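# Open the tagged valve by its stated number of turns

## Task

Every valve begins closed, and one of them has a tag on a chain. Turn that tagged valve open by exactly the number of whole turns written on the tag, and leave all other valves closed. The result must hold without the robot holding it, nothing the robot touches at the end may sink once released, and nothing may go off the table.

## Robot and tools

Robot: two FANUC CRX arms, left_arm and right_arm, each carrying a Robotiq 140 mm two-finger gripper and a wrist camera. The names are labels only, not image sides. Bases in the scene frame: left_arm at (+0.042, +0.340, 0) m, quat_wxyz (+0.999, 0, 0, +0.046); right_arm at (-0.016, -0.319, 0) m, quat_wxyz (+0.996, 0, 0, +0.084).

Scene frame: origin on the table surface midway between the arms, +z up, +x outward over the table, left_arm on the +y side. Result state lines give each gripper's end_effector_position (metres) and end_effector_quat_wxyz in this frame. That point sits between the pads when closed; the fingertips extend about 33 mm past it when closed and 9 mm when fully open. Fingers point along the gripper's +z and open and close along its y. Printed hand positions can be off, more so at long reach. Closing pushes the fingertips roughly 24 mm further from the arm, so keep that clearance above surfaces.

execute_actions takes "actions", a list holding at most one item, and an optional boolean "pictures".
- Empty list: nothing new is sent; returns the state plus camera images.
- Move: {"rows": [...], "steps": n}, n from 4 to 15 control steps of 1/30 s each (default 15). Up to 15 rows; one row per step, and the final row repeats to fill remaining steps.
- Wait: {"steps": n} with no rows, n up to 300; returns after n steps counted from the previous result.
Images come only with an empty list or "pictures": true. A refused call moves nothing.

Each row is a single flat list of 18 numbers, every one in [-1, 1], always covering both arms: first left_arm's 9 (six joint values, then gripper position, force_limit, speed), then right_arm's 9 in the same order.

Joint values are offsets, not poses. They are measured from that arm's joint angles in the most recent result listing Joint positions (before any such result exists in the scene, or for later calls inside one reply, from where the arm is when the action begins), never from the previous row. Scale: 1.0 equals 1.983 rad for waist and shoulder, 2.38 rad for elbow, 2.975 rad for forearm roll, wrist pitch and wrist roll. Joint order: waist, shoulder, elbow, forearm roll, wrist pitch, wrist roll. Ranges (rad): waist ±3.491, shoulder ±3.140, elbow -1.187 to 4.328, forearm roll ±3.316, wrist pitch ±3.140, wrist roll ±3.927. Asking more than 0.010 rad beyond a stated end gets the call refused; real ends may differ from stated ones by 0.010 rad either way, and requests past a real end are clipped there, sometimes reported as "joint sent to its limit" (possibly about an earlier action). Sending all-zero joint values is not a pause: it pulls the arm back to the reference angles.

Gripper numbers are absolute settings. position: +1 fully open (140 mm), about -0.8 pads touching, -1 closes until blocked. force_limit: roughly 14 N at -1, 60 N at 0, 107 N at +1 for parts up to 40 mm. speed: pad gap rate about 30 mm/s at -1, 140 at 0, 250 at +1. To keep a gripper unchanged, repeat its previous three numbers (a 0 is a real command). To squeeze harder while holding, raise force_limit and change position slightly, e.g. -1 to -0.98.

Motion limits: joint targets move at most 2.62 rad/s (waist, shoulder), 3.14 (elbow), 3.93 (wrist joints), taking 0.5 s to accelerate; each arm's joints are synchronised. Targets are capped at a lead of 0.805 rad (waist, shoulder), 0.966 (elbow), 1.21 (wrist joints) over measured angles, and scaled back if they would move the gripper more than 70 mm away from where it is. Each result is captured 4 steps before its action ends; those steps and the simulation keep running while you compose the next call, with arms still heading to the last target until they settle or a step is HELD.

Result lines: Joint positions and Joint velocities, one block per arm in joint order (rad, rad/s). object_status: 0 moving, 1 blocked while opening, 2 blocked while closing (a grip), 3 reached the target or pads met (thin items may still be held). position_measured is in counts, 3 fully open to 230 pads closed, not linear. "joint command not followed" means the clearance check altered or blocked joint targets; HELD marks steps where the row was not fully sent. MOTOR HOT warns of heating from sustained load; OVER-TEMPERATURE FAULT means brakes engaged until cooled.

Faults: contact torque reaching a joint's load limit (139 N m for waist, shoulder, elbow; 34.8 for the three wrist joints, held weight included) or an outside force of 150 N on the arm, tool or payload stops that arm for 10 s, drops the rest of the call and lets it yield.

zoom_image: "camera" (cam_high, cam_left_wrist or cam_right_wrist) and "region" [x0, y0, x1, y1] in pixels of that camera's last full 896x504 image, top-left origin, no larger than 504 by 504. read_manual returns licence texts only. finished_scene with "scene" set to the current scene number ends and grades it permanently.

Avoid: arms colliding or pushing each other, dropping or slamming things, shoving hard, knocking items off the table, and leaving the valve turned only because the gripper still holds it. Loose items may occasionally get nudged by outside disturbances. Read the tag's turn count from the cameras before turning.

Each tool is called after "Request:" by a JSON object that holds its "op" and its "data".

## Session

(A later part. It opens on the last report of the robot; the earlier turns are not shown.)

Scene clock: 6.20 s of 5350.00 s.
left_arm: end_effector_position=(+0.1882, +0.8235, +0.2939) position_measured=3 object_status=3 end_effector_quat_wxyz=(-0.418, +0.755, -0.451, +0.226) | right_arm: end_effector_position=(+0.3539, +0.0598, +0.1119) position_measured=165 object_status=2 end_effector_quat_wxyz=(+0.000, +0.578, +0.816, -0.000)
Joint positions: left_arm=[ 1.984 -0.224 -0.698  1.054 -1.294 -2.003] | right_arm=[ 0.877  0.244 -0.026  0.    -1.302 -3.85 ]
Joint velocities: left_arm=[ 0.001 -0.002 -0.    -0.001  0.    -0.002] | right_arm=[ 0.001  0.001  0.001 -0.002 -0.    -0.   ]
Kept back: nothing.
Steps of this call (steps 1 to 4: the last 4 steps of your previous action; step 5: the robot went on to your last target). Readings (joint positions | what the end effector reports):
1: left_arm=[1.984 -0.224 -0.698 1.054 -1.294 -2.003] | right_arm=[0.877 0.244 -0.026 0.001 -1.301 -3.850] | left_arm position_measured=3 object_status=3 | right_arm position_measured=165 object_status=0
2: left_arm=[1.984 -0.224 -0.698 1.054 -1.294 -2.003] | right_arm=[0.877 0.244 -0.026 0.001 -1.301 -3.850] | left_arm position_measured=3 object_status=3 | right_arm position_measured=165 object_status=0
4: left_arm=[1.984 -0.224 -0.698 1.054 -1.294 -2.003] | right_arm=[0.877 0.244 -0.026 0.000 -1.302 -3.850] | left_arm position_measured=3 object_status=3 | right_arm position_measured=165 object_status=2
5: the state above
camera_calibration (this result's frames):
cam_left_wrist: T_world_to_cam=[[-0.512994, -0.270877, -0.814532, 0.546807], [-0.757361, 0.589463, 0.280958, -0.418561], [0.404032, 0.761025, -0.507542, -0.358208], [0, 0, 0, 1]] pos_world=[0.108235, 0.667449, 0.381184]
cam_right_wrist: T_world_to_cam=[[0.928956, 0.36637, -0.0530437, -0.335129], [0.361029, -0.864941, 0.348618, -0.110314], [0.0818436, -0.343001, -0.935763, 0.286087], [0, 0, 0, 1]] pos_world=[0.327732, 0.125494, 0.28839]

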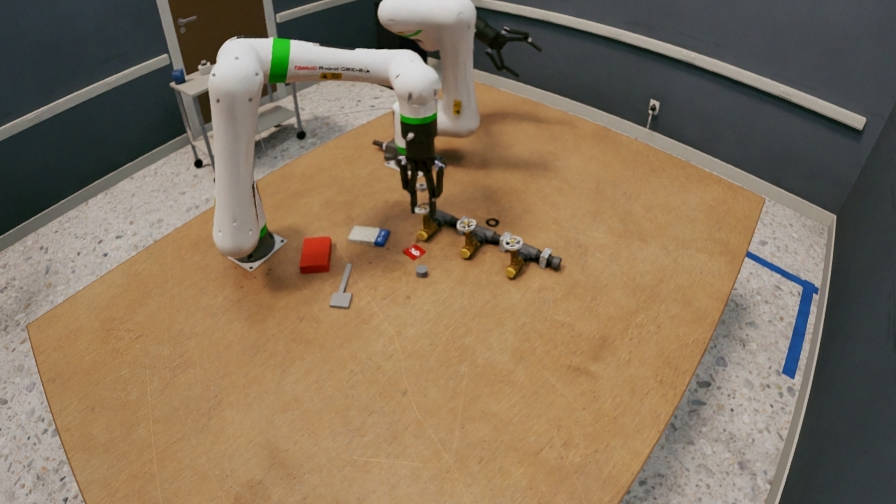

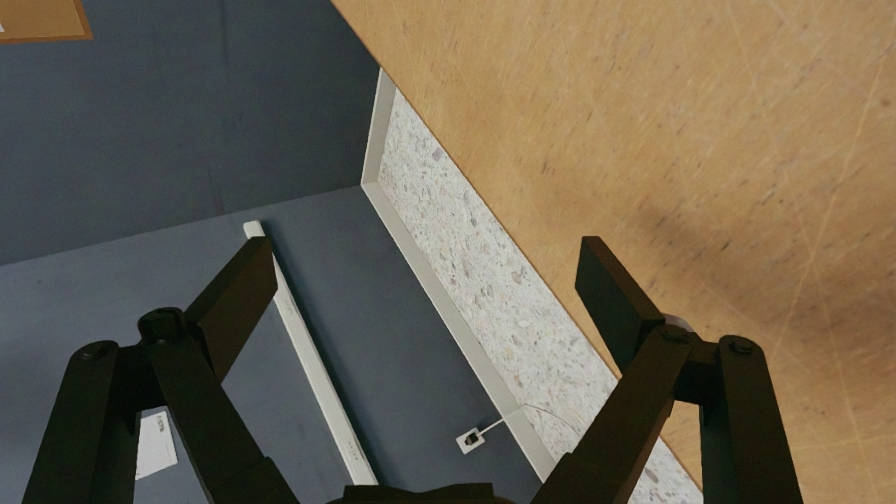

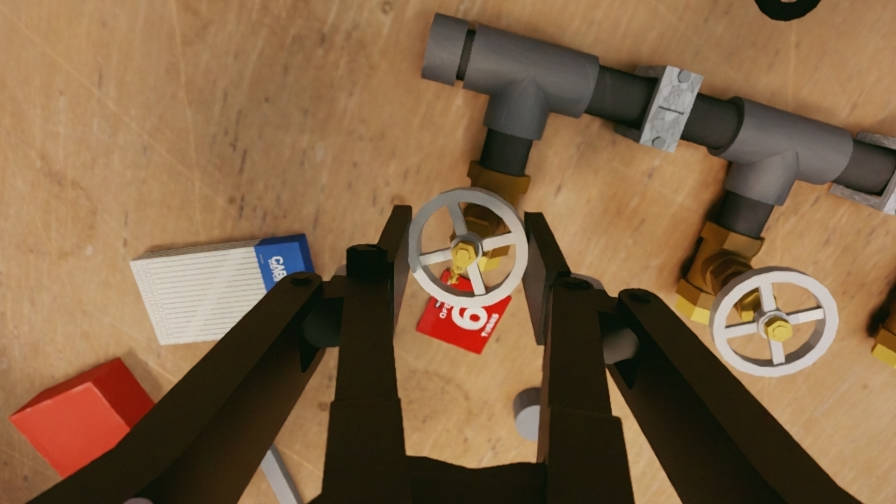

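Request:
{"op": "execute_actions", "data": {"actions": [{"rows":[[0,0,0,0,0,0,1,0,0,0,0,0,0,0,1,-1,1,0.5]],"steps":15}]}}

Request:
{"op": "execute_actions", "data": {"actions": [{"rows":[[0,0,0,0,0,0,1,0,0,0,0,0,0,0,1,-1,1,0.5]],"steps":15}]}}

Request:
{"op": "execute_actions", "data": {"actions": [{"rows":[[0,0,0,0,0,0,1,0,0,0,0,0,0,0,1,-1,1,0.5]],"steps":15}]}}

Request:
{"op": "execute_actions", "data": {"actions": [{"rows":[[0,0,0,0,0,0,1,0,0,0,0,0,0,0,1,-1,1,0.5]],"steps":12}]}}

Request:
{"op": "execute_actions", "data": {"actions": [{"steps":1}]}}

Scene clock: 6.93 s of 5350.00 s.
left_arm: end_effector_position=(+0.1882, +0.8235, +0.2939) position_measured=3 object_status=3 end_effector_quat_wxyz=(-0.418, +0.755, -0.451, +0.226) | right_arm: end_effector_position=(+0.3538, +0.0598, +0.1118) position_measured=165 object_status=2 end_effector_quat_wxyz=(-0.000, +0.392, +0.920, -0.000)
Joint positions: left_arm=[ 1.984 -0.224 -0.698  1.054 -1.294 -2.003] | right_arm=[ 0.877  0.244 -0.026  0.    -1.302 -3.422]
Joint velocities: left_arm=[-0.002  0.001 -0.     0.001  0.    -0.001] | right_arm=[-0.001  0.001  0.     0.001 -0.001  2.537]
Steps of this call (steps 1 to 11: the robot went on to your last target; steps 12 to 22: the first 11 steps of this action). Readings (joint positions | what the end effector reports):
12: left_arm=[1.984 -0.224 -0.698 1.054 -1.294 -2.003] | right_arm=[0.877 0.244 -0.026 0.000 -1.302 -3.850] | left_arm position_measured=3 object_status=3 | right_arm position_measured=165 object_status=2
13: left_arm=[1.984 -0.224 -0.698 1.054 -1.294 -2.003] | right_arm=[0.877 0.244 -0.026 0.000 -1.302 -3.847] | left_arm position_measured=3 object_status=3 | right_arm position_measured=165 object_status=2
15: left_arm=[1.984 -0.224 -0.698 1.054 -1.294 -2.003] | right_arm=[0.877 0.244 -0.026 0.000 -1.302 -3.813] | left_arm position_measured=3 object_status=3 | right_arm position_measured=165 object_status=2
19: left_arm=[1.984 -0.224 -0.698 1.054 -1.294 -2.003] | right_arm=[0.877 0.244 -0.026 0.000 -1.302 -3.641] | left_arm position_measured=3 object_status=3 | right_arm position_measured=165 object_status=2
22: the state above

Scene clock: 7.43 s of 5350.00 s.
left_arm: end_effector_position=(+0.1882, +0.8235, +0.2939) position_measured=3 object_status=3 end_effector_quat_wxyz=(-0.418, +0.755, -0.451, +0.226) | right_arm: end_effector_position=(+0.3537, +0.0598, +0.1119) position_measured=165 object_status=2 end_effector_quat_wxyz=(-0.000, -0.467, +0.884, -0.000)
Joint positions: left_arm=[ 1.984 -0.224 -0.698  1.054 -1.294 -2.003] | right_arm=[ 0.878  0.244 -0.026  0.    -1.302 -1.645]
Joint velocities: left_arm=[ 0.    -0.    -0.     0.001  0.    -0.001] | right_arm=[-0.    -0.     0.     0.     0.002  3.651]
Steps of this call (steps 1 to 4: the last 4 steps of your previous action; steps 5 to 15: the first 11 steps of this action, its rows measured from where the robot was after step 4). Readings (joint positions | what the end effector reports):
4: left_arm=[1.984 -0.224 -0.698 1.054 -1.294 -2.003] | right_arm=[0.877 0.244 -0.026 0.000 -1.301 -3.007] | left_arm position_measured=3 object_status=3 | right_arm position_measured=165 object_status=2
5: left_arm=[1.984 -0.224 -0.698 1.054 -1.294 -2.003] | right_arm=[0.877 0.244 -0.026 0.000 -1.301 -2.883] | left_arm position_measured=3 object_status=3 | right_arm position_measured=165 object_status=2
6: left_arm=[1.984 -0.224 -0.698 1.054 -1.294 -2.003] | right_arm=[0.877 0.244 -0.026 0.000 -1.301 -2.758] | left_arm position_measured=3 object_status=3 | right_arm position_measured=165 object_status=2
8: left_arm=[1.984 -0.224 -0.698 1.054 -1.294 -2.003] | right_arm=[0.878 0.244 -0.026 0.000 -1.301 -2.511] | left_arm position_measured=3 object_status=3 | right_arm position_measured=165 object_status=2
12: left_arm=[1.984 -0.224 -0.698 1.054 -1.294 -2.003] | right_arm=[0.878 0.244 -0.026 0.000 -1.302 -2.016] | left_arm position_measured=3 object_status=3 | right_arm position_measured=165 object_status=2
15: the state above

Scene clock: 7.93 s of 5350.00 s.
left_arm: end_effector_position=(+0.1882, +0.8235, +0.2939) position_measured=3 object_status=3 end_effector_quat_wxyz=(-0.418, +0.755, -0.451, +0.226) | right_arm: end_effector_position=(+0.3540, +0.0599, +0.1118) position_measured=165 object_status=2 end_effector_quat_wxyz=(+0.000, +0.988, -0.157, +0.000)
Joint positions: left_arm=[ 1.984 -0.224 -0.698  1.054 -1.294 -2.003] | right_arm=[ 0.877  0.244 -0.026  0.    -1.301  0.21 ]
Joint velocities: left_arm=[-0.001 -0.001  0.    -0.001 -0.    -0.001] | right_arm=[ 0.002  0.     0.    -0.     0.002  3.651]
Steps of this call (steps 1 to 4: the last 4 steps of your previous action; steps 5 to 15: the first 11 steps of this action, its rows measured from where the robot was after step 4). Readings (joint positions | what the end effector reports):
4: left_arm=[1.984 -0.224 -0.698 1.054 -1.294 -2.003] | right_arm=[0.877 0.244 -0.026 0.000 -1.302 -1.150] | left_arm position_measured=3 object_status=3 | right_arm position_measured=165 object_status=2
5: left_arm=[1.984 -0.224 -0.698 1.054 -1.294 -2.003] | right_arm=[0.877 0.244 -0.026 0.000 -1.301 -1.027] | left_arm position_measured=3 object_status=3 | right_arm position_measured=165 object_status=2
6: left_arm=[1.984 -0.224 -0.698 1.054 -1.294 -2.003] | right_arm=[0.877 0.244 -0.026 0.000 -1.301 -0.903] | left_arm position_measured=3 object_status=3 | right_arm position_measured=165 object_status=2
8: left_arm=[1.984 -0.224 -0.698 1.054 -1.294 -2.003] | right_arm=[0.877 0.244 -0.026 0.000 -1.301 -0.656] | left_arm position_measured=3 object_status=3 | right_arm position_measured=165 object_status=2
12: left_arm=[1.984 -0.224 -0.698 1.054 -1.294 -2.003] | right_arm=[0.877 0.244 -0.026 0.000 -1.301 -0.161] | left_arm position_measured=3 object_status=3 | right_arm position_measured=165 object_status=2
15: the state above

Scene clock: 8.33 s of 5350.00 s.
left_arm: end_effector_position=(+0.1882, +0.8235, +0.2939) position_measured=3 object_status=3 end_effector_quat_wxyz=(-0.418, +0.755, -0.451, +0.226) | right_arm: end_effector_position=(+0.3538, +0.0598, +0.1119) position_measured=165 object_status=2 end_effector_quat_wxyz=(+0.000, +0.834, +0.552, -0.000)
Joint positions: left_arm=[ 1.984 -0.224 -0.698  1.054 -1.294 -2.003] | right_arm=[ 0.877  0.244 -0.026 -0.    -1.302  1.694]
Joint velocities: left_arm=[ 0.001 -0.001 -0.    -0.001  0.    -0.003] | right_arm=[-0.001  0.    -0.     0.003  0.     3.651]
Steps of this call (steps 1 to 4: the last 4 steps of your previous action; steps 5 to 12: the first 8 steps of this action, its rows measured from where the robot was after step 4). Readings (joint positions | what the end effector reports):
4: left_arm=[1.984 -0.224 -0.698 1.054 -1.294 -2.003] | right_arm=[0.878 0.244 -0.026 -0.000 -1.302 0.705] | left_arm position_measured=3 object_status=3 | right_arm position_measured=165 object_status=2
5: left_arm=[1.984 -0.224 -0.698 1.054 -1.294 -2.003] | right_arm=[0.878 0.244 -0.026 -0.000 -1.302 0.828] | left_arm position_measured=3 object_status=3 | right_arm position_measured=165 object_status=2
6: left_arm=[1.984 -0.224 -0.698 1.054 -1.294 -2.003] | right_arm=[0.878 0.244 -0.026 -0.000 -1.302 0.952] | left_arm position_measured=3 object_status=3 | right_arm position_measured=165 object_status=2
8: left_arm=[1.984 -0.224 -0.698 1.054 -1.294 -2.003] | right_arm=[0.878 0.244 -0.026 -0.000 -1.302 1.199] | left_arm position_measured=3 object_status=3 | right_arm position_measured=165 object_status=2
12: the state above

Scene clock: 8.47 s of 5350.00 s.
left_arm: end_effector_position=(+0.1882, +0.8235, +0.2939) position_measured=3 object_status=3 end_effector_quat_wxyz=(-0.418, +0.755, -0.451, +0.226) | right_arm: end_effector_position=(+0.3539, +0.0598, +0.1119) position_measured=165 object_status=2 end_effector_quat_wxyz=(+0.000, +0.674, +0.739, -0.000)
Joint positions: left_arm=[ 1.984 -0.224 -0.698  1.054 -1.294 -2.003] | right_arm=[ 0.877  0.244 -0.026  0.    -1.302  2.189]
Joint velocities: left_arm=[ 0.    -0.     0.    -0.     0.001 -0.   ] | right_arm=[-0.001  0.     0.    -0.     0.003  3.65 ]
Kept back: nothing.
Steps of this call (steps 1 to 4: the last 4 steps of your previous action). Readings (joint positions | what the end effector reports):
1: left_arm=[1.984 -0.224 -0.698 1.054 -1.294 -2.003] | right_arm=[0.877 0.244 -0.026 0.000 -1.302 1.818] | left_arm position_measured=3 object_status=3 | right_arm position_measured=165 object_status=2
2: left_arm=[1.984 -0.224 -0.698 1.054 -1.294 -2.003] | right_arm=[0.877 0.244 -0.026 0.000 -1.302 1.941] | left_arm position_measured=3 object_status=3 | right_arm position_measured=165 object_status=2
4: the state above

Target is 3.68 now; set 3.85: (3.85−2.189)/2.975 = 0.558.

Request:
{"op": "execute_actions", "data": {"actions": [{"rows":[[0,0,0,0,0,0,1,0,0,0,0,0,0,0,0.558,-1,1,0.5]],"steps":15}]}}

Request:
{"op": "execute_actions", "data": {"actions": [{"steps":8}], "pictures": true}}

Request:
{"op": "zoom_image", "data": {"camera": "cam_right_wrist", "region": [390, 170, 550, 320]}}

Scene clock: 8.93 s of 5350.00 s.
left_arm: end_effector_position=(+0.1882, +0.8235, +0.2939) position_measured=3 object_status=3 end_effector_quat_wxyz=(-0.418, +0.755, -0.451, +0.226) | right_arm: end_effector_position=(+0.3538, +0.0599, +0.1118) position_measured=165 object_status=2 end_effector_quat_wxyz=(-0.000, +0.003, +1.000, -0.000)
Joint positions: left_arm=[ 1.984 -0.224 -0.698  1.054 -1.294 -2.003] | right_arm=[ 0.878  0.244 -0.026 -0.    -1.302  3.661]
Joint velocities: left_arm=[-0.001  0.001 -0.    -0.001  0.    -0.001] | right_arm=[-0.    -0.     0.    -0.001 -0.002  1.677]
Steps of this call (steps 1 to 3: the robot went on to your last target; steps 4 to 14: the first 11 steps of this action). Readings (joint positions | what the end effector reports):
4: left_arm=[1.984 -0.224 -0.698 1.054 -1.294 -2.003] | right_arm=[0.877 0.244 -0.026 0.000 -1.301 2.683] | left_arm position_measured=3 object_status=3 | right_arm position_measured=165 object_status=2
5: left_arm=[1.984 -0.224 -0.698 1.054 -1.294 -2.003] | right_arm=[0.877 0.244 -0.026 0.000 -1.301 2.807] | left_arm position_measured=3 object_status=3 | right_arm position_measured=165 object_status=2
7: left_arm=[1.984 -0.224 -0.698 1.054 -1.294 -2.003] | right_arm=[0.877 0.244 -0.026 0.000 -1.301 3.050] | left_arm position_measured=3 object_status=3 | right_arm position_measured=165 object_status=2
11: left_arm=[1.984 -0.224 -0.698 1.054 -1.294 -2.003] | right_arm=[0.878 0.244 -0.026 -0.000 -1.301 3.451] | left_arm position_measured=3 object_status=3 | right_arm position_measured=165 object_status=2
14: the state above

Scene clock: 9.20 s of 5350.00 s.
left_arm: end_effector_position=(+0.1882, +0.8235, +0.2939) position_measured=3 object_status=3 end_effector_quat_wxyz=(-0.418, +0.755, -0.451, +0.226) | right_arm: end_effector_position=(+0.3538, +0.0599, +0.1119) position_measured=165 object_status=2 end_effector_quat_wxyz=(-0.000, -0.091, +0.996, -0.000)
Joint positions: left_arm=[ 1.984 -0.224 -0.698  1.054 -1.294 -2.003] | right_arm=[ 0.877  0.244 -0.026 -0.    -1.302  3.849]
Joint velocities: left_arm=[ 0.     0.001 -0.    -0.     0.    -0.001] | right_arm=[-0.001  0.    -0.     0.003  0.     0.002]
Kept back: nothing.
Steps of this call (steps 1 to 4: the last 4 steps of your previous action; steps 5 to 8: the robot went on to your last target). Readings (joint positions | what the end effector reports):
1: left_arm=[1.984 -0.224 -0.698 1.054 -1.294 -2.003] | right_arm=[0.878 0.244 -0.026 -0.000 -1.302 3.714] | left_arm position_measured=3 object_status=3 | right_arm position_measured=165 object_status=2
2: left_arm=[1.984 -0.224 -0.698 1.054 -1.294 -2.003] | right_arm=[0.878 0.244 -0.026 -0.000 -1.302 3.758] | left_arm position_measured=3 object_status=3 | right_arm position_measured=165 object_status=2
4: left_arm=[1.984 -0.224 -0.698 1.054 -1.294 -2.003] | right_arm=[0.878 0.244 -0.026 -0.000 -1.302 3.820] | left_arm position_measured=3 object_status=3 | right_arm position_measured=165 object_status=2
8: the state above
camera_calibration (this result's frames):
cam_left_wrist: T_world_to_cam=[[-0.512994, -0.270877, -0.814532, 0.546807], [-0.757361, 0.589463, 0.280959, -0.418561], [0.404032, 0.761025, -0.507542, -0.358209], [0, 0, 0, 1]] pos_world=[0.108235, 0.667449, 0.381184]
cam_right_wrist: T_world_to_cam=[[-0.218447, 0.974397, -0.0532059, 0.0344951], [0.910508, 0.223132, 0.348119, -0.369727], [0.351078, 0.027601, -0.935939, 0.168631], [0, 0, 0, 1]] pos_world=[0.284972, 0.0442316, 0.288373]

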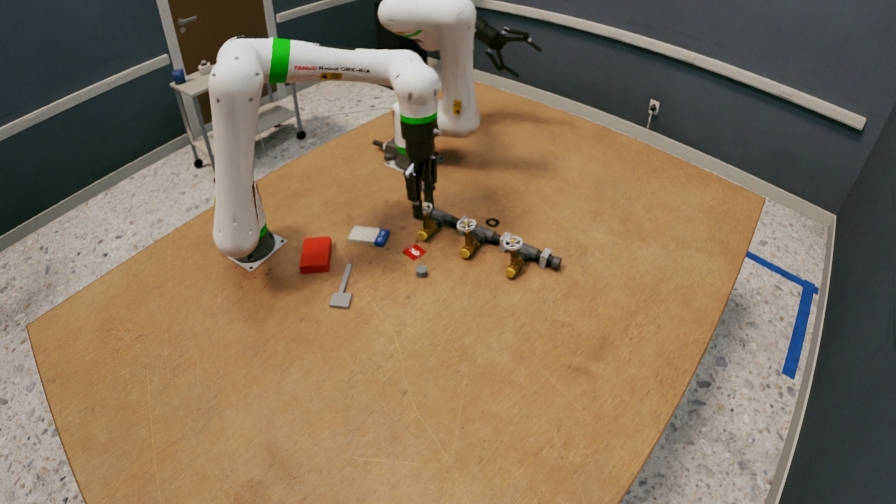

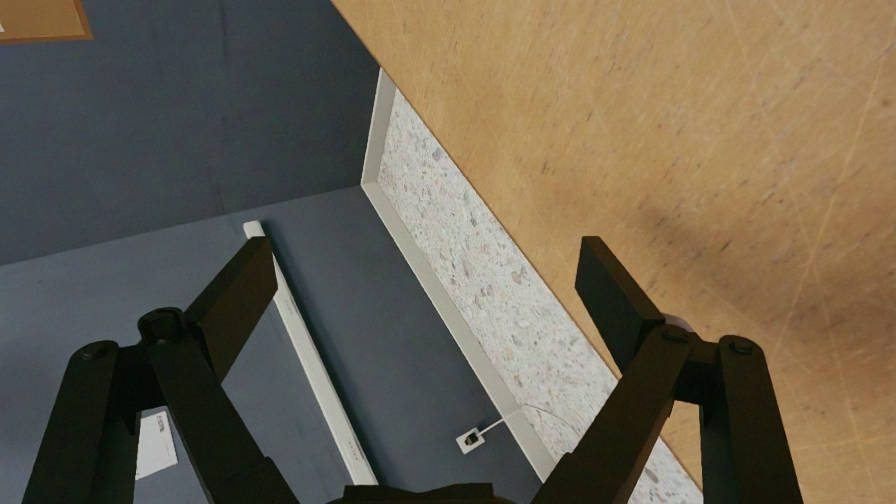

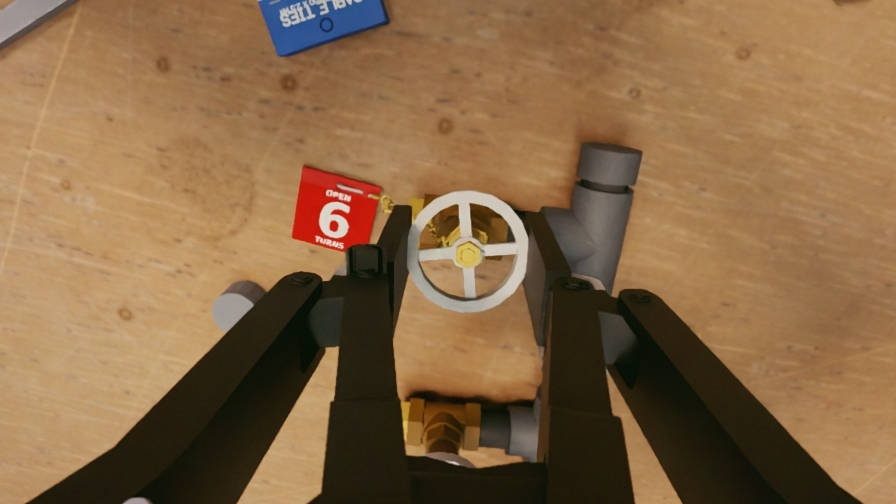

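Region (390, 170, 550, 320) of cam_right_wrist's 896x504 image, scaled by 3.150, with more detail than that image has; it fills the top 472 rows of this view, and the rest is white.

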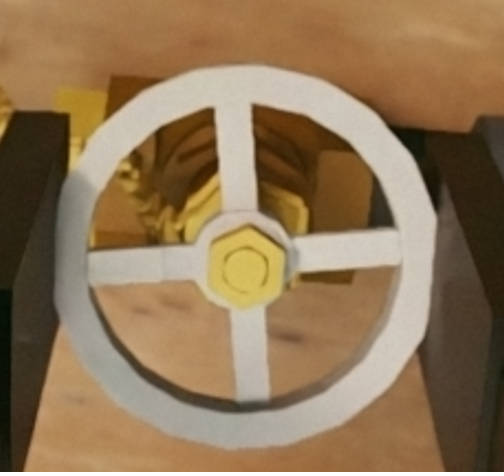

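Request:
{"op": "execute_actions", "data": {"actions": [{"rows":[[0,0,0,0,0,0,1,0,0,0,0,0,0,0,0.0205,-1,1,0.5],[0,0,0,0,0,0,1,0,0,0,0,0,0,0,0.0205,-1,1,0.5],[0,0,0,0,0,0,1,0,0,0,0,0,0,0,0.0205,-1,1,0.5],[0,0,0,0,0,0,1,0,0,0,0,0,0,0,0.0205,-1,1,0.5],[0,0,0,0,0,0,1,0,0,0,0,0,0,0,0.0205,-1,1,0.5],[0,0,0,0,0,0,1,0,0,0,0,0,0,0,0.0205,-1,1,0.5],[0,0,0,0,0,0,1,0,0,0,0,0,0,0,0.0205,0.05,1,1],[0,0,0,0,0,0,1,0,0,0,0,0,0,0,0.0205,0.05,1,1],[0,0,0,0,0,0,1,0,0,0,0,0,0,0,0.0205,0.05,1,1],[0,0,0,0,0,0,1,0,0,0,0,0,0,0,-0.95,0.05,1,1]],"steps":15}]}}

Request:
{"op": "execute_actions", "data": {"actions": [{"rows":[[0,0,0,0,0,0,1,0,0,0,0,0,0,0,-1,0.05,1,1]],"steps":15}]}}

Request:
{"op": "execute_actions", "data": {"actions": [{"rows":[[0,0,0,0,0,0,1,0,0,0,0,0,0,0,-1,0.05,1,1]],"steps":15}]}}

Request:
{"op": "execute_actions", "data": {"actions": [{"rows":[[0,0,0,0,0,0,1,0,0,0,0,0,0,0,-1,0.05,1,1]],"steps":14}]}}

Request:
{"op": "execute_actions", "data": {"actions": [{"steps":1}]}}

Scene clock: 10.23 s of 5350.00 s.
left_arm: end_effector_position=(+0.1882, +0.8235, +0.2939) position_measured=3 object_status=3 end_effector_quat_wxyz=(-0.418, +0.755, -0.451, +0.226) | right_arm: end_effector_position=(+0.3537, +0.0596, +0.1118) position_measured=128 object_status=0 end_effector_quat_wxyz=(-0.000, -0.120, +0.993, -0.000)
Joint positions: left_arm=[ 1.984 -0.224 -0.698  1.054 -1.294 -2.003] | right_arm=[ 0.877  0.244 -0.026 -0.    -1.302  3.907]
Joint velocities: left_arm=[-0.001  0.    -0.     0.002 -0.    -0.   ] | right_arm=[ 0.001 -0.    -0.     0.     0.016 -0.204]
Steps of this call (steps 1 to 20: the robot went on to your last target; steps 21 to 31: the first 11 steps of this action). Readings (joint positions | what the end effector reports):
21: left_arm=[1.984 -0.224 -0.698 1.054 -1.294 -2.003] | right_arm=[0.877 0.244 -0.026 0.000 -1.302 3.849] | left_arm position_measured=3 object_status=3 | right_arm position_measured=165 object_status=2
22: left_arm=[1.984 -0.224 -0.698 1.054 -1.294 -2.003] | right_arm=[0.877 0.244 -0.026 0.000 -1.302 3.853] | left_arm position_measured=3 object_status=3 | right_arm position_measured=165 object_status=2
24: left_arm=[1.984 -0.224 -0.698 1.054 -1.294 -2.003] | right_arm=[0.877 0.244 -0.026 0.000 -1.302 3.884] | left_arm position_measured=3 object_status=3 | right_arm position_measured=165 object_status=2
28: left_arm=[1.984 -0.224 -0.698 1.054 -1.294 -2.003] | right_arm=[0.877 0.244 -0.026 0.000 -1.302 3.910] | left_arm position_measured=3 object_status=3 | right_arm position_measured=165 object_status=0
31: the state above

Scene clock: 10.73 s of 5350.00 s.
left_arm: end_effector_position=(+0.1882, +0.8235, +0.2939) position_measured=3 object_status=3 end_effector_quat_wxyz=(-0.418, +0.755, -0.451, +0.226) | right_arm: end_effector_position=(+0.3538, +0.0598, +0.1118) position_measured=123 object_status=3 end_effector_quat_wxyz=(-0.000, +0.405, +0.914, -0.000)
Joint positions: left_arm=[ 1.984 -0.224 -0.698  1.054 -1.294 -2.003] | right_arm=[ 0.877  0.244 -0.026 -0.    -1.302  2.833]
Joint velocities: left_arm=[ 0.001 -0.     0.    -0.     0.    -0.001] | right_arm=[-0.    -0.    -0.     0.001  0.    -3.666]
Steps of this call (steps 1 to 4: the last 4 steps of your previous action; steps 5 to 15: the first 11 steps of this action, its rows measured from where the robot was after step 4). Readings (joint positions | what the end effector reports):
4: left_arm=[1.984 -0.224 -0.698 1.054 -1.294 -2.003] | right_arm=[0.877 0.244 -0.026 -0.000 -1.302 3.809] | left_arm position_measured=3 object_status=3 | right_arm position_measured=123 object_status=0
5: left_arm=[1.984 -0.224 -0.698 1.054 -1.294 -2.003] | right_arm=[0.877 0.244 -0.026 -0.000 -1.302 3.763] | left_arm position_measured=3 object_status=3 | right_arm position_measured=123 object_status=0
6: left_arm=[1.984 -0.224 -0.698 1.054 -1.294 -2.003] | right_arm=[0.877 0.244 -0.026 -0.000 -1.302 3.708] | left_arm position_measured=3 object_status=3 | right_arm position_measured=123 object_status=0
8: left_arm=[1.984 -0.224 -0.698 1.054 -1.294 -2.003] | right_arm=[0.877 0.244 -0.026 -0.000 -1.302 3.573] | left_arm position_measured=3 object_status=3 | right_arm position_measured=123 object_status=0
12: left_arm=[1.984 -0.224 -0.698 1.054 -1.294 -2.003] | right_arm=[0.877 0.244 -0.026 -0.000 -1.302 3.197] | left_arm position_measured=3 object_status=3 | right_arm position_measured=123 object_status=3
15: the state above

Scene clock: 11.23 s of 5350.00 s.
left_arm: end_effector_position=(+0.1882, +0.8235, +0.2939) position_measured=3 object_status=3 end_effector_quat_wxyz=(-0.418, +0.755, -0.451, +0.226) | right_arm: end_effector_position=(+0.3538, +0.0598, +0.1118) position_measured=123 object_status=3 end_effector_quat_wxyz=(+0.000, +0.974, +0.225, -0.000)
Joint positions: left_arm=[ 1.984 -0.224 -0.698  1.054 -1.294 -2.003] | right_arm=[ 0.877  0.244 -0.026 -0.    -1.302  0.978]
Joint velocities: left_arm=[-0.002  0.002  0.001 -0.001 -0.    -0.   ] | right_arm=[-0.001  0.    -0.     0.    -0.003 -3.65 ]
Steps of this call (steps 1 to 4: the last 4 steps of your previous action; steps 5 to 15: the first 11 steps of this action, its rows measured from where the robot was after step 4). Readings (joint positions | what the end effector reports):
4: left_arm=[1.984 -0.224 -0.698 1.054 -1.294 -2.003] | right_arm=[0.877 0.244 -0.026 -0.000 -1.302 2.338] | left_arm position_measured=3 object_status=3 | right_arm position_measured=123 object_status=3
5: left_arm=[1.984 -0.224 -0.698 1.054 -1.294 -2.003] | right_arm=[0.877 0.244 -0.026 -0.000 -1.302 2.215] | left_arm position_measured=3 object_status=3 | right_arm position_measured=123 object_status=3
6: left_arm=[1.984 -0.224 -0.698 1.054 -1.294 -2.003] | right_arm=[0.877 0.244 -0.026 -0.000 -1.302 2.091] | left_arm position_measured=3 object_status=3 | right_arm position_measured=123 object_status=3
8: left_arm=[1.984 -0.224 -0.698 1.054 -1.294 -2.003] | right_arm=[0.877 0.244 -0.026 -0.000 -1.302 1.844] | left_arm position_measured=3 object_status=3 | right_arm position_measured=123 object_status=3
12: left_arm=[1.984 -0.224 -0.698 1.054 -1.294 -2.003] | right_arm=[0.877 0.244 -0.026 -0.000 -1.302 1.349] | left_arm position_measured=3 object_status=3 | right_arm position_measured=123 object_status=3
15: the state above

Scene clock: 11.70 s of 5350.00 s.
left_arm: end_effector_position=(+0.1882, +0.8235, +0.2939) position_measured=3 object_status=3 end_effector_quat_wxyz=(-0.418, +0.755, -0.451, +0.226) | right_arm: end_effector_position=(+0.3538, +0.0598, +0.1118) position_measured=123 object_status=3 end_effector_quat_wxyz=(+0.000, +0.803, -0.597, -0.000)
Joint positions: left_arm=[ 1.984 -0.224 -0.698  1.054 -1.294 -2.003] | right_arm=[ 0.877  0.244 -0.026 -0.    -1.302 -0.753]
Joint velocities: left_arm=[-0.001 -0.    -0.    -0.    -0.     0.001] | right_arm=[ 0.    -0.     0.     0.    -0.001 -3.65 ]
Steps of this call (steps 1 to 4: the last 4 steps of your previous action; steps 5 to 14: the first 10 steps of this action, its rows measured from where the robot was after step 4). Readings (joint positions | what the end effector reports):
4: left_arm=[1.984 -0.224 -0.698 1.054 -1.294 -2.003] | right_arm=[0.877 0.244 -0.026 -0.000 -1.302 0.483] | left_arm position_measured=3 object_status=3 | right_arm position_measured=123 object_status=3
5: left_arm=[1.984 -0.224 -0.698 1.054 -1.294 -2.003] | right_arm=[0.877 0.244 -0.026 -0.000 -1.302 0.360] | left_arm position_measured=3 object_status=3 | right_arm position_measured=123 object_status=3
6: left_arm=[1.984 -0.224 -0.698 1.054 -1.294 -2.003] | right_arm=[0.877 0.244 -0.026 -0.000 -1.302 0.236] | left_arm position_measured=3 object_status=3 | right_arm position_measured=123 object_status=3
8: left_arm=[1.984 -0.224 -0.698 1.054 -1.294 -2.003] | right_arm=[0.877 0.244 -0.026 -0.000 -1.302 -0.011] | left_arm position_measured=3 object_status=3 | right_arm position_measured=123 object_status=3
12: left_arm=[1.984 -0.224 -0.698 1.054 -1.294 -2.003] | right_arm=[0.877 0.244 -0.026 -0.000 -1.302 -0.506] | left_arm position_measured=3 object_status=3 | right_arm position_measured=123 object_status=3
14: the state above

Scene clock: 11.83 s of 5350.00 s.
left_arm: end_effector_position=(+0.1882, +0.8235, +0.2939) position_measured=3 object_status=3 end_effector_quat_wxyz=(-0.418, +0.755, -0.451, +0.226) | right_arm: end_effector_position=(+0.3538, +0.0598, +0.1118) position_measured=123 object_status=3 end_effector_quat_wxyz=(-0.000, -0.632, +0.775, -0.000)
Joint positions: left_arm=[ 1.984 -0.224 -0.698  1.054 -1.294 -2.003] | right_arm=[ 0.877  0.244 -0.026 -0.    -1.302 -1.248]
Joint velocities: left_arm=[ 0.001  0.001  0.    -0.    -0.     0.001] | right_arm=[-0.    -0.001  0.     0.001 -0.001 -3.649]
Kept back: nothing.
Steps of this call (steps 1 to 4: the last 4 steps of your previous action). Readings (joint positions | what the end effector reports):
1: left_arm=[1.984 -0.224 -0.698 1.054 -1.294 -2.003] | right_arm=[0.877 0.244 -0.026 -0.000 -1.302 -0.877] | left_arm position_measured=3 object_status=3 | right_arm position_measured=123 object_status=3
2: left_arm=[1.984 -0.224 -0.698 1.054 -1.294 -2.003] | right_arm=[0.877 0.244 -0.026 -0.000 -1.302 -1.001] | left_arm position_measured=3 object_status=3 | right_arm position_measured=123 object_status=3
4: the state above

Request:
{"op": "execute_actions", "data": {"actions": [{"rows":[[0,0,0,0,0,0,1,0,0,0,0,0,0,0,-0.8948,0.05,1,1]],"steps":15}]}}

Request:
{"op": "execute_actions", "data": {"actions": [{"steps":12}]}}

Scene clock: 12.27 s of 5350.00 s.
left_arm: end_effector_position=(+0.1882, +0.8235, +0.2939) position_measured=3 object_status=3 end_effector_quat_wxyz=(-0.418, +0.755, -0.451, +0.226) | right_arm: end_effector_position=(+0.3538, +0.0598, +0.1118) position_measured=123 object_status=3 end_effector_quat_wxyz=(-0.000, +0.117, +0.993, -0.000)
Joint positions: left_arm=[ 1.984 -0.224 -0.698  1.054 -1.294 -2.003] | right_arm=[ 0.877  0.244 -0.026 -0.    -1.302 -2.85 ]
Joint velocities: left_arm=[-0.001 -0.001 -0.    -0.001 -0.    -0.002] | right_arm=[ 0.     0.     0.     0.001  0.    -3.647]
Steps of this call (steps 1 to 2: the robot went on to your last target; steps 3 to 13: the first 11 steps of this action). Readings (joint positions | what the end effector reports):
3: left_arm=[1.984 -0.224 -0.698 1.054 -1.294 -2.003] | right_arm=[0.877 0.244 -0.026 -0.000 -1.302 -1.618] | left_arm position_measured=3 object_status=3 | right_arm position_measured=123 object_status=3
4: left_arm=[1.984 -0.224 -0.698 1.054 -1.294 -2.003] | right_arm=[0.877 0.244 -0.026 -0.000 -1.302 -1.739] | left_arm position_measured=3 object_status=3 | right_arm position_measured=123 object_status=3
6: left_arm=[1.984 -0.224 -0.698 1.054 -1.294 -2.003] | right_arm=[0.877 0.244 -0.026 -0.000 -1.302 -1.985] | left_arm position_measured=3 object_status=3 | right_arm position_measured=123 object_status=3
10: left_arm=[1.984 -0.224 -0.698 1.054 -1.294 -2.003] | right_arm=[0.877 0.244 -0.026 -0.000 -1.302 -2.479] | left_arm position_measured=3 object_status=3 | right_arm position_measured=123 object_status=3
13: the state above

Scene clock: 12.67 s of 5350.00 s.
left_arm: end_effector_position=(+0.1882, +0.8235, +0.2939) position_measured=3 object_status=3 end_effector_quat_wxyz=(-0.418, +0.755, -0.451, +0.226) | right_arm: end_effector_position=(+0.3538, +0.0598, +0.1118) position_measured=123 object_status=3 end_effector_quat_wxyz=(-0.000, +0.578, +0.816, -0.000)
Joint positions: left_arm=[ 1.984 -0.224 -0.698  1.054 -1.294 -2.003] | right_arm=[ 0.877  0.244 -0.026 -0.    -1.302 -3.85 ]
Joint velocities: left_arm=[-0.001  0.    -0.    -0.     0.     0.002] | right_arm=[ 0.     0.    -0.001 -0.     0.    -0.946]
Kept back: nothing.
Steps of this call (steps 1 to 4: the last 4 steps of your previous action; steps 5 to 12: the robot went on to your last target). Readings (joint positions | what the end effector reports):
1: left_arm=[1.984 -0.224 -0.698 1.054 -1.294 -2.003] | right_arm=[0.877 0.244 -0.026 -0.000 -1.302 -2.974] | left_arm position_measured=3 object_status=3 | right_arm position_measured=123 object_status=3
2: left_arm=[1.984 -0.224 -0.698 1.054 -1.294 -2.003] | right_arm=[0.877 0.244 -0.026 -0.000 -1.302 -3.094] | left_arm position_measured=3 object_status=3 | right_arm position_measured=123 object_status=3
4: left_arm=[1.984 -0.224 -0.698 1.054 -1.294 -2.003] | right_arm=[0.877 0.244 -0.026 -0.000 -1.302 -3.314] | left_arm position_measured=3 object_status=3 | right_arm position_measured=123 object_status=3
8: left_arm=[1.984 -0.224 -0.698 1.054 -1.294 -2.003] | right_arm=[0.877 0.244 -0.026 -0.000 -1.302 -3.652] | left_arm position_measured=3 object_status=3 | right_arm position_measured=123 object_status=3
12: the state above

Request:
{"op": "execute_actions", "data": {"actions": [{"rows":[[0,0,0,0,0,0,1,0,0,0,0,0,0,0,-0.0202,-1,1,0.8]],"steps":12}]}}

Request:
{"op": "execute_actions", "data": {"actions": [{"steps":2}], "pictures": true}}

Request:
{"op": "execute_actions", "data": {"actions": [{"rows":[[0,0,0,0,0,0,1,0,0,0,0,0,0,0,1,-1,1,0.8]],"steps":15}]}}

Request:
{"op": "execute_actions", "data": {"actions": [{"rows":[[0,0,0,0,0,0,1,0,0,0,0,0,0,0,1,-1,1,0.8]],"steps":15}]}}

Request:
{"op": "execute_actions", "data": {"actions": [{"rows":[[0,0,0,0,0,0,1,0,0,0,0,0,0,0,1,-1,1,0.8]],"steps":15}]}}

Request:
{"op": "execute_actions", "data": {"actions": [{"rows":[[0,0,0,0,0,0,1,0,0,0,0,0,0,0,1,-1,1,0.8]],"steps":12}]}}

Request:
{"op": "execute_actions", "data": {"actions": [{"steps":1}]}}

Scene clock: 13.20 s of 5350.00 s.
left_arm: end_effector_position=(+0.1882, +0.8235, +0.2939) position_measured=3 object_status=3 end_effector_quat_wxyz=(-0.418, +0.755, -0.451, +0.226) | right_arm: end_effector_position=(+0.3540, +0.0599, +0.1120) position_measured=165 object_status=0 end_effector_quat_wxyz=(+0.000, +0.603, +0.798, +0.000)
Joint positions: left_arm=[ 1.984 -0.224 -0.698  1.054 -1.294 -2.003] | right_arm=[ 0.877  0.244 -0.026  0.    -1.301 -3.91 ]
Joint velocities: left_arm=[-0.  0.  0.  0. -0. -0.] | right_arm=[ 0.    -0.    -0.    -0.001 -0.003 -0.   ]
Steps of this call (steps 1 to 8: the robot went on to your last target; steps 9 to 16: the first 8 steps of this action). Readings (joint positions | what the end effector reports):
9: left_arm=[1.984 -0.224 -0.698 1.054 -1.294 -2.003] | right_arm=[0.877 0.244 -0.026 -0.000 -1.302 -3.910] | left_arm position_measured=3 object_status=3 | right_arm position_measured=123 object_status=0
10: left_arm=[1.984 -0.224 -0.698 1.054 -1.294 -2.003] | right_arm=[0.877 0.244 -0.026 -0.000 -1.302 -3.910] | left_arm position_measured=3 object_status=3 | right_arm position_measured=127 object_status=0
12: left_arm=[1.984 -0.224 -0.698 1.054 -1.294 -2.003] | right_arm=[0.877 0.244 -0.026 0.000 -1.301 -3.910] | left_arm position_measured=3 object_status=3 | right_arm position_measured=151 object_status=0
16: the state above

Scene clock: 13.33 s of 5350.00 s.
left_arm: end_effector_position=(+0.1882, +0.8235, +0.2939) position_measured=3 object_status=3 end_effector_quat_wxyz=(-0.418, +0.755, -0.451, +0.226) | right_arm: end_effector_position=(+0.3539, +0.0599, +0.1120) position_measured=165 object_status=0 end_effector_quat_wxyz=(+0.000, +0.603, +0.798, -0.000)
Joint positions: left_arm=[ 1.984 -0.224 -0.698  1.054 -1.294 -2.003] | right_arm=[ 0.877  0.244 -0.026  0.    -1.302 -3.91 ]
Joint velocities: left_arm=[ 0.001  0.    -0.    -0.001 -0.     0.001] | right_arm=[ 0.    -0.    -0.    -0.001 -0.002  0.001]
Kept back: nothing.
Steps of this call (steps 1 to 4: the last 4 steps of your previous action). Readings (joint positions | what the end effector reports):
1: left_arm=[1.984 -0.224 -0.698 1.054 -1.294 -2.003] | right_arm=[0.877 0.244 -0.026 0.000 -1.301 -3.910] | left_arm position_measured=3 object_status=3 | right_arm position_measured=165 object_status=0
2: left_arm=[1.984 -0.224 -0.698 1.054 -1.294 -2.003] | right_arm=[0.877 0.244 -0.026 0.000 -1.302 -3.910] | left_arm position_measured=3 object_status=3 | right_arm position_measured=165 object_status=0
4: the state above
camera_calibration (this result's frames):
cam_left_wrist: T_world_to_cam=[[-0.512994, -0.270876, -0.814533, 0.546807], [-0.757361, 0.589463, 0.280958, -0.418561], [0.404032, 0.761025, -0.507542, -0.358209], [0, 0, 0, 1]] pos_world=[0.108235, 0.667449, 0.381184]
cam_right_wrist: T_world_to_cam=[[0.949265, 0.309974, -0.053034, -0.338967], [0.308494, -0.885122, 0.348411, -0.0905027], [0.0610566, -0.347095, -0.93584, 0.293746], [0, 0, 0, 1]] pos_world=[0.331754, 0.126923, 0.288455]

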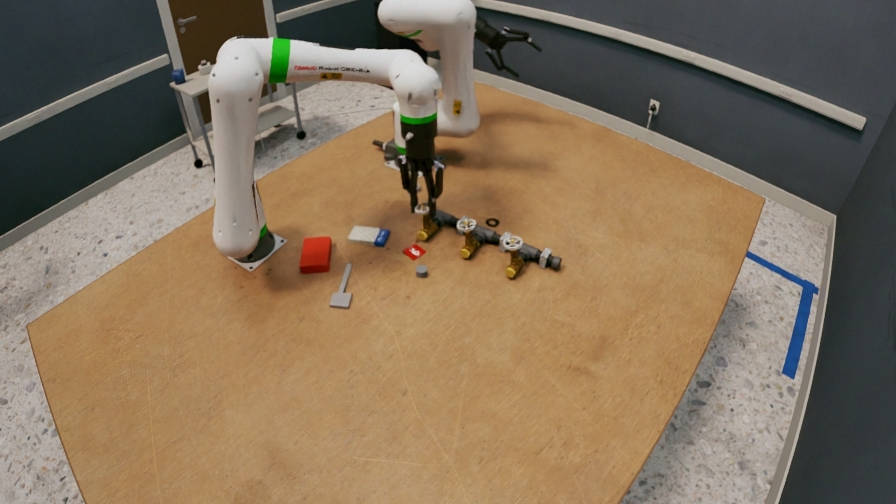

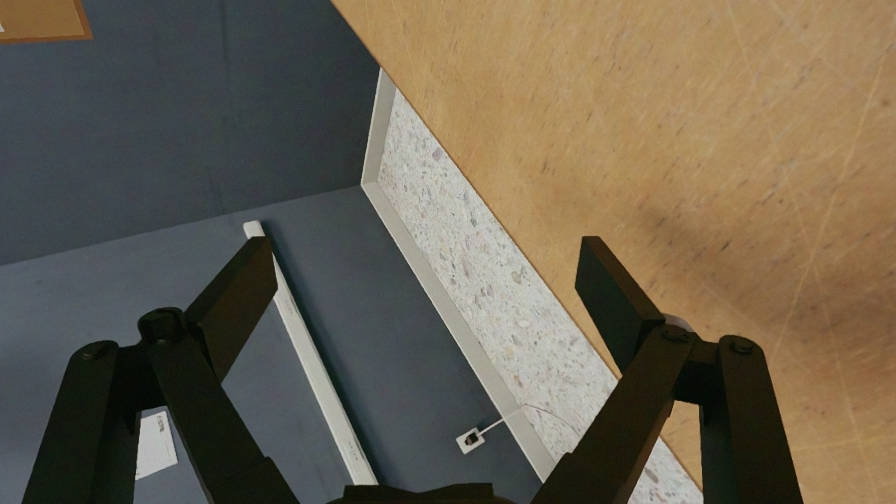

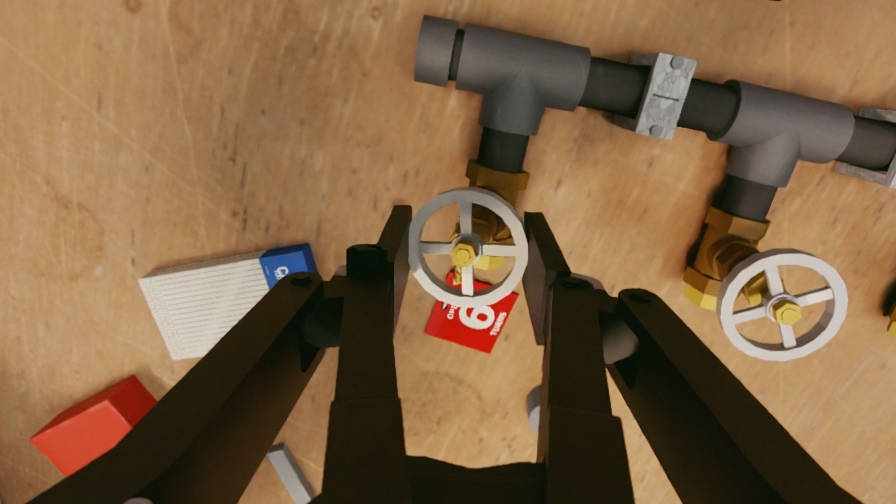

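Scene clock: 13.70 s of 5350.00 s.
left_arm: end_effector_position=(+0.1882, +0.8235, +0.2939) position_measured=3 object_status=3 end_effector_quat_wxyz=(-0.418, +0.755, -0.451, +0.226) | right_arm: end_effector_position=(+0.3538, +0.0599, +0.1119) position_measured=165 object_status=2 end_effector_quat_wxyz=(-0.000, +0.419, +0.908, -0.000)
Joint positions: left_arm=[ 1.984 -0.224 -0.698  1.054 -1.294 -2.003] | right_arm=[ 0.877  0.244 -0.026 -0.    -1.302 -3.481]
Joint velocities: left_arm=[-0.001 -0.    -0.    -0.     0.     0.001] | right_arm=[-0.     0.     0.     0.001 -0.     2.536]
Steps of this call (steps 1 to 11: the first 11 steps of this action). Readings (joint positions | what the end effector reports):
1: left_arm=[1.984 -0.224 -0.698 1.054 -1.294 -2.003] | right_arm=[0.877 0.244 -0.026 0.000 -1.302 -3.910] | left_arm position_measured=3 object_status=3 | right_arm position_measured=165 object_status=0
2: left_arm=[1.984 -0.224 -0.698 1.054 -1.294 -2.003] | right_arm=[0.877 0.244 -0.026 -0.000 -1.302 -3.906] | left_arm position_measured=3 object_status=3 | right_arm position_measured=165 object_status=2
4: left_arm=[1.984 -0.224 -0.698 1.054 -1.294 -2.003] | right_arm=[0.877 0.244 -0.026 -0.000 -1.302 -3.872] | left_arm position_measured=3 object_status=3 | right_arm position_measured=165 object_status=2
8: left_arm=[1.984 -0.224 -0.698 1.054 -1.294 -2.003] | right_arm=[0.877 0.244 -0.026 -0.000 -1.302 -3.701] | left_arm position_measured=3 object_status=3 | right_arm position_measured=165 object_status=2
11: the state above

Scene clock: 14.20 s of 5350.00 s.
left_arm: end_effector_position=(+0.1882, +0.8235, +0.2939) position_measured=3 object_status=3 end_effector_quat_wxyz=(-0.418, +0.755, -0.451, +0.226) | right_arm: end_effector_position=(+0.3537, +0.0598, +0.1119) position_measured=165 object_status=2 end_effector_quat_wxyz=(-0.000, -0.440, +0.898, -0.000)
Joint positions: left_arm=[ 1.984 -0.224 -0.698  1.054 -1.294 -2.003] | right_arm=[ 0.878  0.244 -0.026 -0.    -1.302 -1.705]
Joint velocities: left_arm=[0.    0.    0.    0.    0.    0.001] | right_arm=[-0.002  0.    -0.     0.001  0.001  3.651]
Steps of this call (steps 1 to 4: the last 4 steps of your previous action; steps 5 to 15: the first 11 steps of this action, its rows measured from where the robot was after step 4). Readings (joint positions | what the end effector reports):
4: left_arm=[1.984 -0.224 -0.698 1.054 -1.294 -2.003] | right_arm=[0.877 0.244 -0.026 -0.000 -1.301 -3.066] | left_arm position_measured=3 object_status=3 | right_arm position_measured=165 object_status=2
5: left_arm=[1.984 -0.224 -0.698 1.054 -1.294 -2.003] | right_arm=[0.877 0.244 -0.026 -0.000 -1.301 -2.943] | left_arm position_measured=3 object_status=3 | right_arm position_measured=165 object_status=2
6: left_arm=[1.984 -0.224 -0.698 1.054 -1.294 -2.003] | right_arm=[0.877 0.244 -0.026 -0.000 -1.301 -2.818] | left_arm position_measured=3 object_status=3 | right_arm position_measured=165 object_status=2
8: left_arm=[1.984 -0.224 -0.698 1.054 -1.294 -2.003] | right_arm=[0.878 0.244 -0.026 -0.000 -1.301 -2.570] | left_arm position_measured=3 object_status=3 | right_arm position_measured=165 object_status=2
12: left_arm=[1.984 -0.224 -0.698 1.054 -1.294 -2.003] | right_arm=[0.878 0.244 -0.026 -0.000 -1.302 -2.076] | left_arm position_measured=3 object_status=3 | right_arm position_measured=165 object_status=2
15: the state above

Scene clock: 14.70 s of 5350.00 s.
left_arm: end_effector_position=(+0.1882, +0.8235, +0.2939) position_measured=3 object_status=3 end_effector_quat_wxyz=(-0.418, +0.755, -0.451, +0.226) | right_arm: end_effector_position=(+0.3540, +0.0599, +0.1118) position_measured=165 object_status=2 end_effector_quat_wxyz=(+0.000, +0.982, -0.186, +0.000)
Joint positions: left_arm=[ 1.984 -0.224 -0.698  1.054 -1.294 -2.003] | right_arm=[ 0.877  0.244 -0.026  0.    -1.301  0.15 ]
Joint velocities: left_arm=[ 0.001  0.001 -0.    -0.001  0.    -0.001] | right_arm=[ 0.003 -0.    -0.     0.001 -0.     3.651]
Steps of this call (steps 1 to 4: the last 4 steps of your previous action; steps 5 to 15: the first 11 steps of this action, its rows measured from where the robot was after step 4). Readings (joint positions | what the end effector reports):
4: left_arm=[1.984 -0.224 -0.698 1.054 -1.294 -2.003] | right_arm=[0.877 0.244 -0.026 0.000 -1.302 -1.210] | left_arm position_measured=3 object_status=3 | right_arm position_measured=165 object_status=2
5: left_arm=[1.984 -0.224 -0.698 1.054 -1.294 -2.003] | right_arm=[0.877 0.244 -0.026 0.000 -1.302 -1.086] | left_arm position_measured=3 object_status=3 | right_arm position_measured=165 object_status=2
6: left_arm=[1.984 -0.224 -0.698 1.054 -1.294 -2.003] | right_arm=[0.877 0.244 -0.026 0.000 -1.301 -0.963] | left_arm position_measured=3 object_status=3 | right_arm position_measured=165 object_status=2
8: left_arm=[1.984 -0.224 -0.698 1.054 -1.294 -2.003] | right_arm=[0.877 0.244 -0.026 0.000 -1.301 -0.715] | left_arm position_measured=3 object_status=3 | right_arm position_measured=165 object_status=2
12: left_arm=[1.984 -0.224 -0.698 1.054 -1.294 -2.003] | right_arm=[0.877 0.244 -0.026 0.000 -1.301 -0.221] | left_arm position_measured=3 object_status=3 | right_arm position_measured=165 object_status=2
15: the state above

Scene clock: 15.10 s of 5350.00 s.
left_arm: end_effector_position=(+0.1882, +0.8235, +0.2939) position_measured=3 object_status=3 end_effector_quat_wxyz=(-0.418, +0.755, -0.451, +0.226) | right_arm: end_effector_position=(+0.3537, +0.0598, +0.1119) position_measured=165 object_status=2 end_effector_quat_wxyz=(+0.000, +0.850, +0.527, -0.000)
Joint positions: left_arm=[ 1.984 -0.224 -0.698  1.054 -1.294 -2.003] | right_arm=[ 0.877  0.244 -0.026 -0.    -1.302  1.634]
Joint velocities: left_arm=[ 0.001  0.    -0.    -0.001  0.     0.001] | right_arm=[-0.003  0.     0.     0.003 -0.     3.651]
Steps of this call (steps 1 to 4: the last 4 steps of your previous action; steps 5 to 12: the first 8 steps of this action, its rows measured from where the robot was after step 4). Readings (joint positions | what the end effector reports):
4: left_arm=[1.984 -0.224 -0.698 1.054 -1.294 -2.003] | right_arm=[0.877 0.244 -0.026 -0.000 -1.302 0.645] | left_arm position_measured=3 object_status=3 | right_arm position_measured=165 object_status=2
5: left_arm=[1.984 -0.224 -0.698 1.054 -1.294 -2.003] | right_arm=[0.878 0.244 -0.026 -0.000 -1.302 0.769] | left_arm position_measured=3 object_status=3 | right_arm position_measured=165 object_status=2
6: left_arm=[1.984 -0.224 -0.698 1.054 -1.294 -2.003] | right_arm=[0.878 0.244 -0.026 -0.000 -1.302 0.892] | left_arm position_measured=3 object_status=3 | right_arm position_measured=165 object_status=2
8: left_arm=[1.984 -0.224 -0.698 1.054 -1.294 -2.003] | right_arm=[0.878 0.244 -0.026 -0.000 -1.302 1.140] | left_arm position_measured=3 object_status=3 | right_arm position_measured=165 object_status=2
12: the state above

Scene clock: 15.23 s of 5350.00 s.
left_arm: end_effector_position=(+0.1882, +0.8235, +0.2939) position_measured=3 object_status=3 end_effector_quat_wxyz=(-0.418, +0.755, -0.451, +0.226) | right_arm: end_effector_position=(+0.3539, +0.0598, +0.1119) position_measured=165 object_status=2 end_effector_quat_wxyz=(+0.000, +0.695, +0.719, -0.000)
Joint positions: left_arm=[ 1.984 -0.224 -0.698  1.054 -1.294 -2.003] | right_arm=[ 0.877  0.244 -0.026  0.    -1.302  2.129]
Joint velocities: left_arm=[ 0.002  0.    -0.    -0.001 -0.     0.001] | right_arm=[-0.001 -0.     0.     0.001  0.005  3.651]
Kept back: nothing.
Steps of this call (steps 1 to 4: the last 4 steps of your previous action). Readings (joint positions | what the end effector reports):
1: left_arm=[1.984 -0.224 -0.698 1.054 -1.294 -2.003] | right_arm=[0.877 0.244 -0.026 -0.000 -1.302 1.758] | left_arm position_measured=3 object_status=3 | right_arm position_measured=165 object_status=2
2: left_arm=[1.984 -0.224 -0.698 1.054 -1.294 -2.003] | right_arm=[0.877 0.244 -0.026 0.000 -1.302 1.882] | left_arm position_measured=3 object_status=3 | right_arm position_measured=165 object_status=2
4: the state above


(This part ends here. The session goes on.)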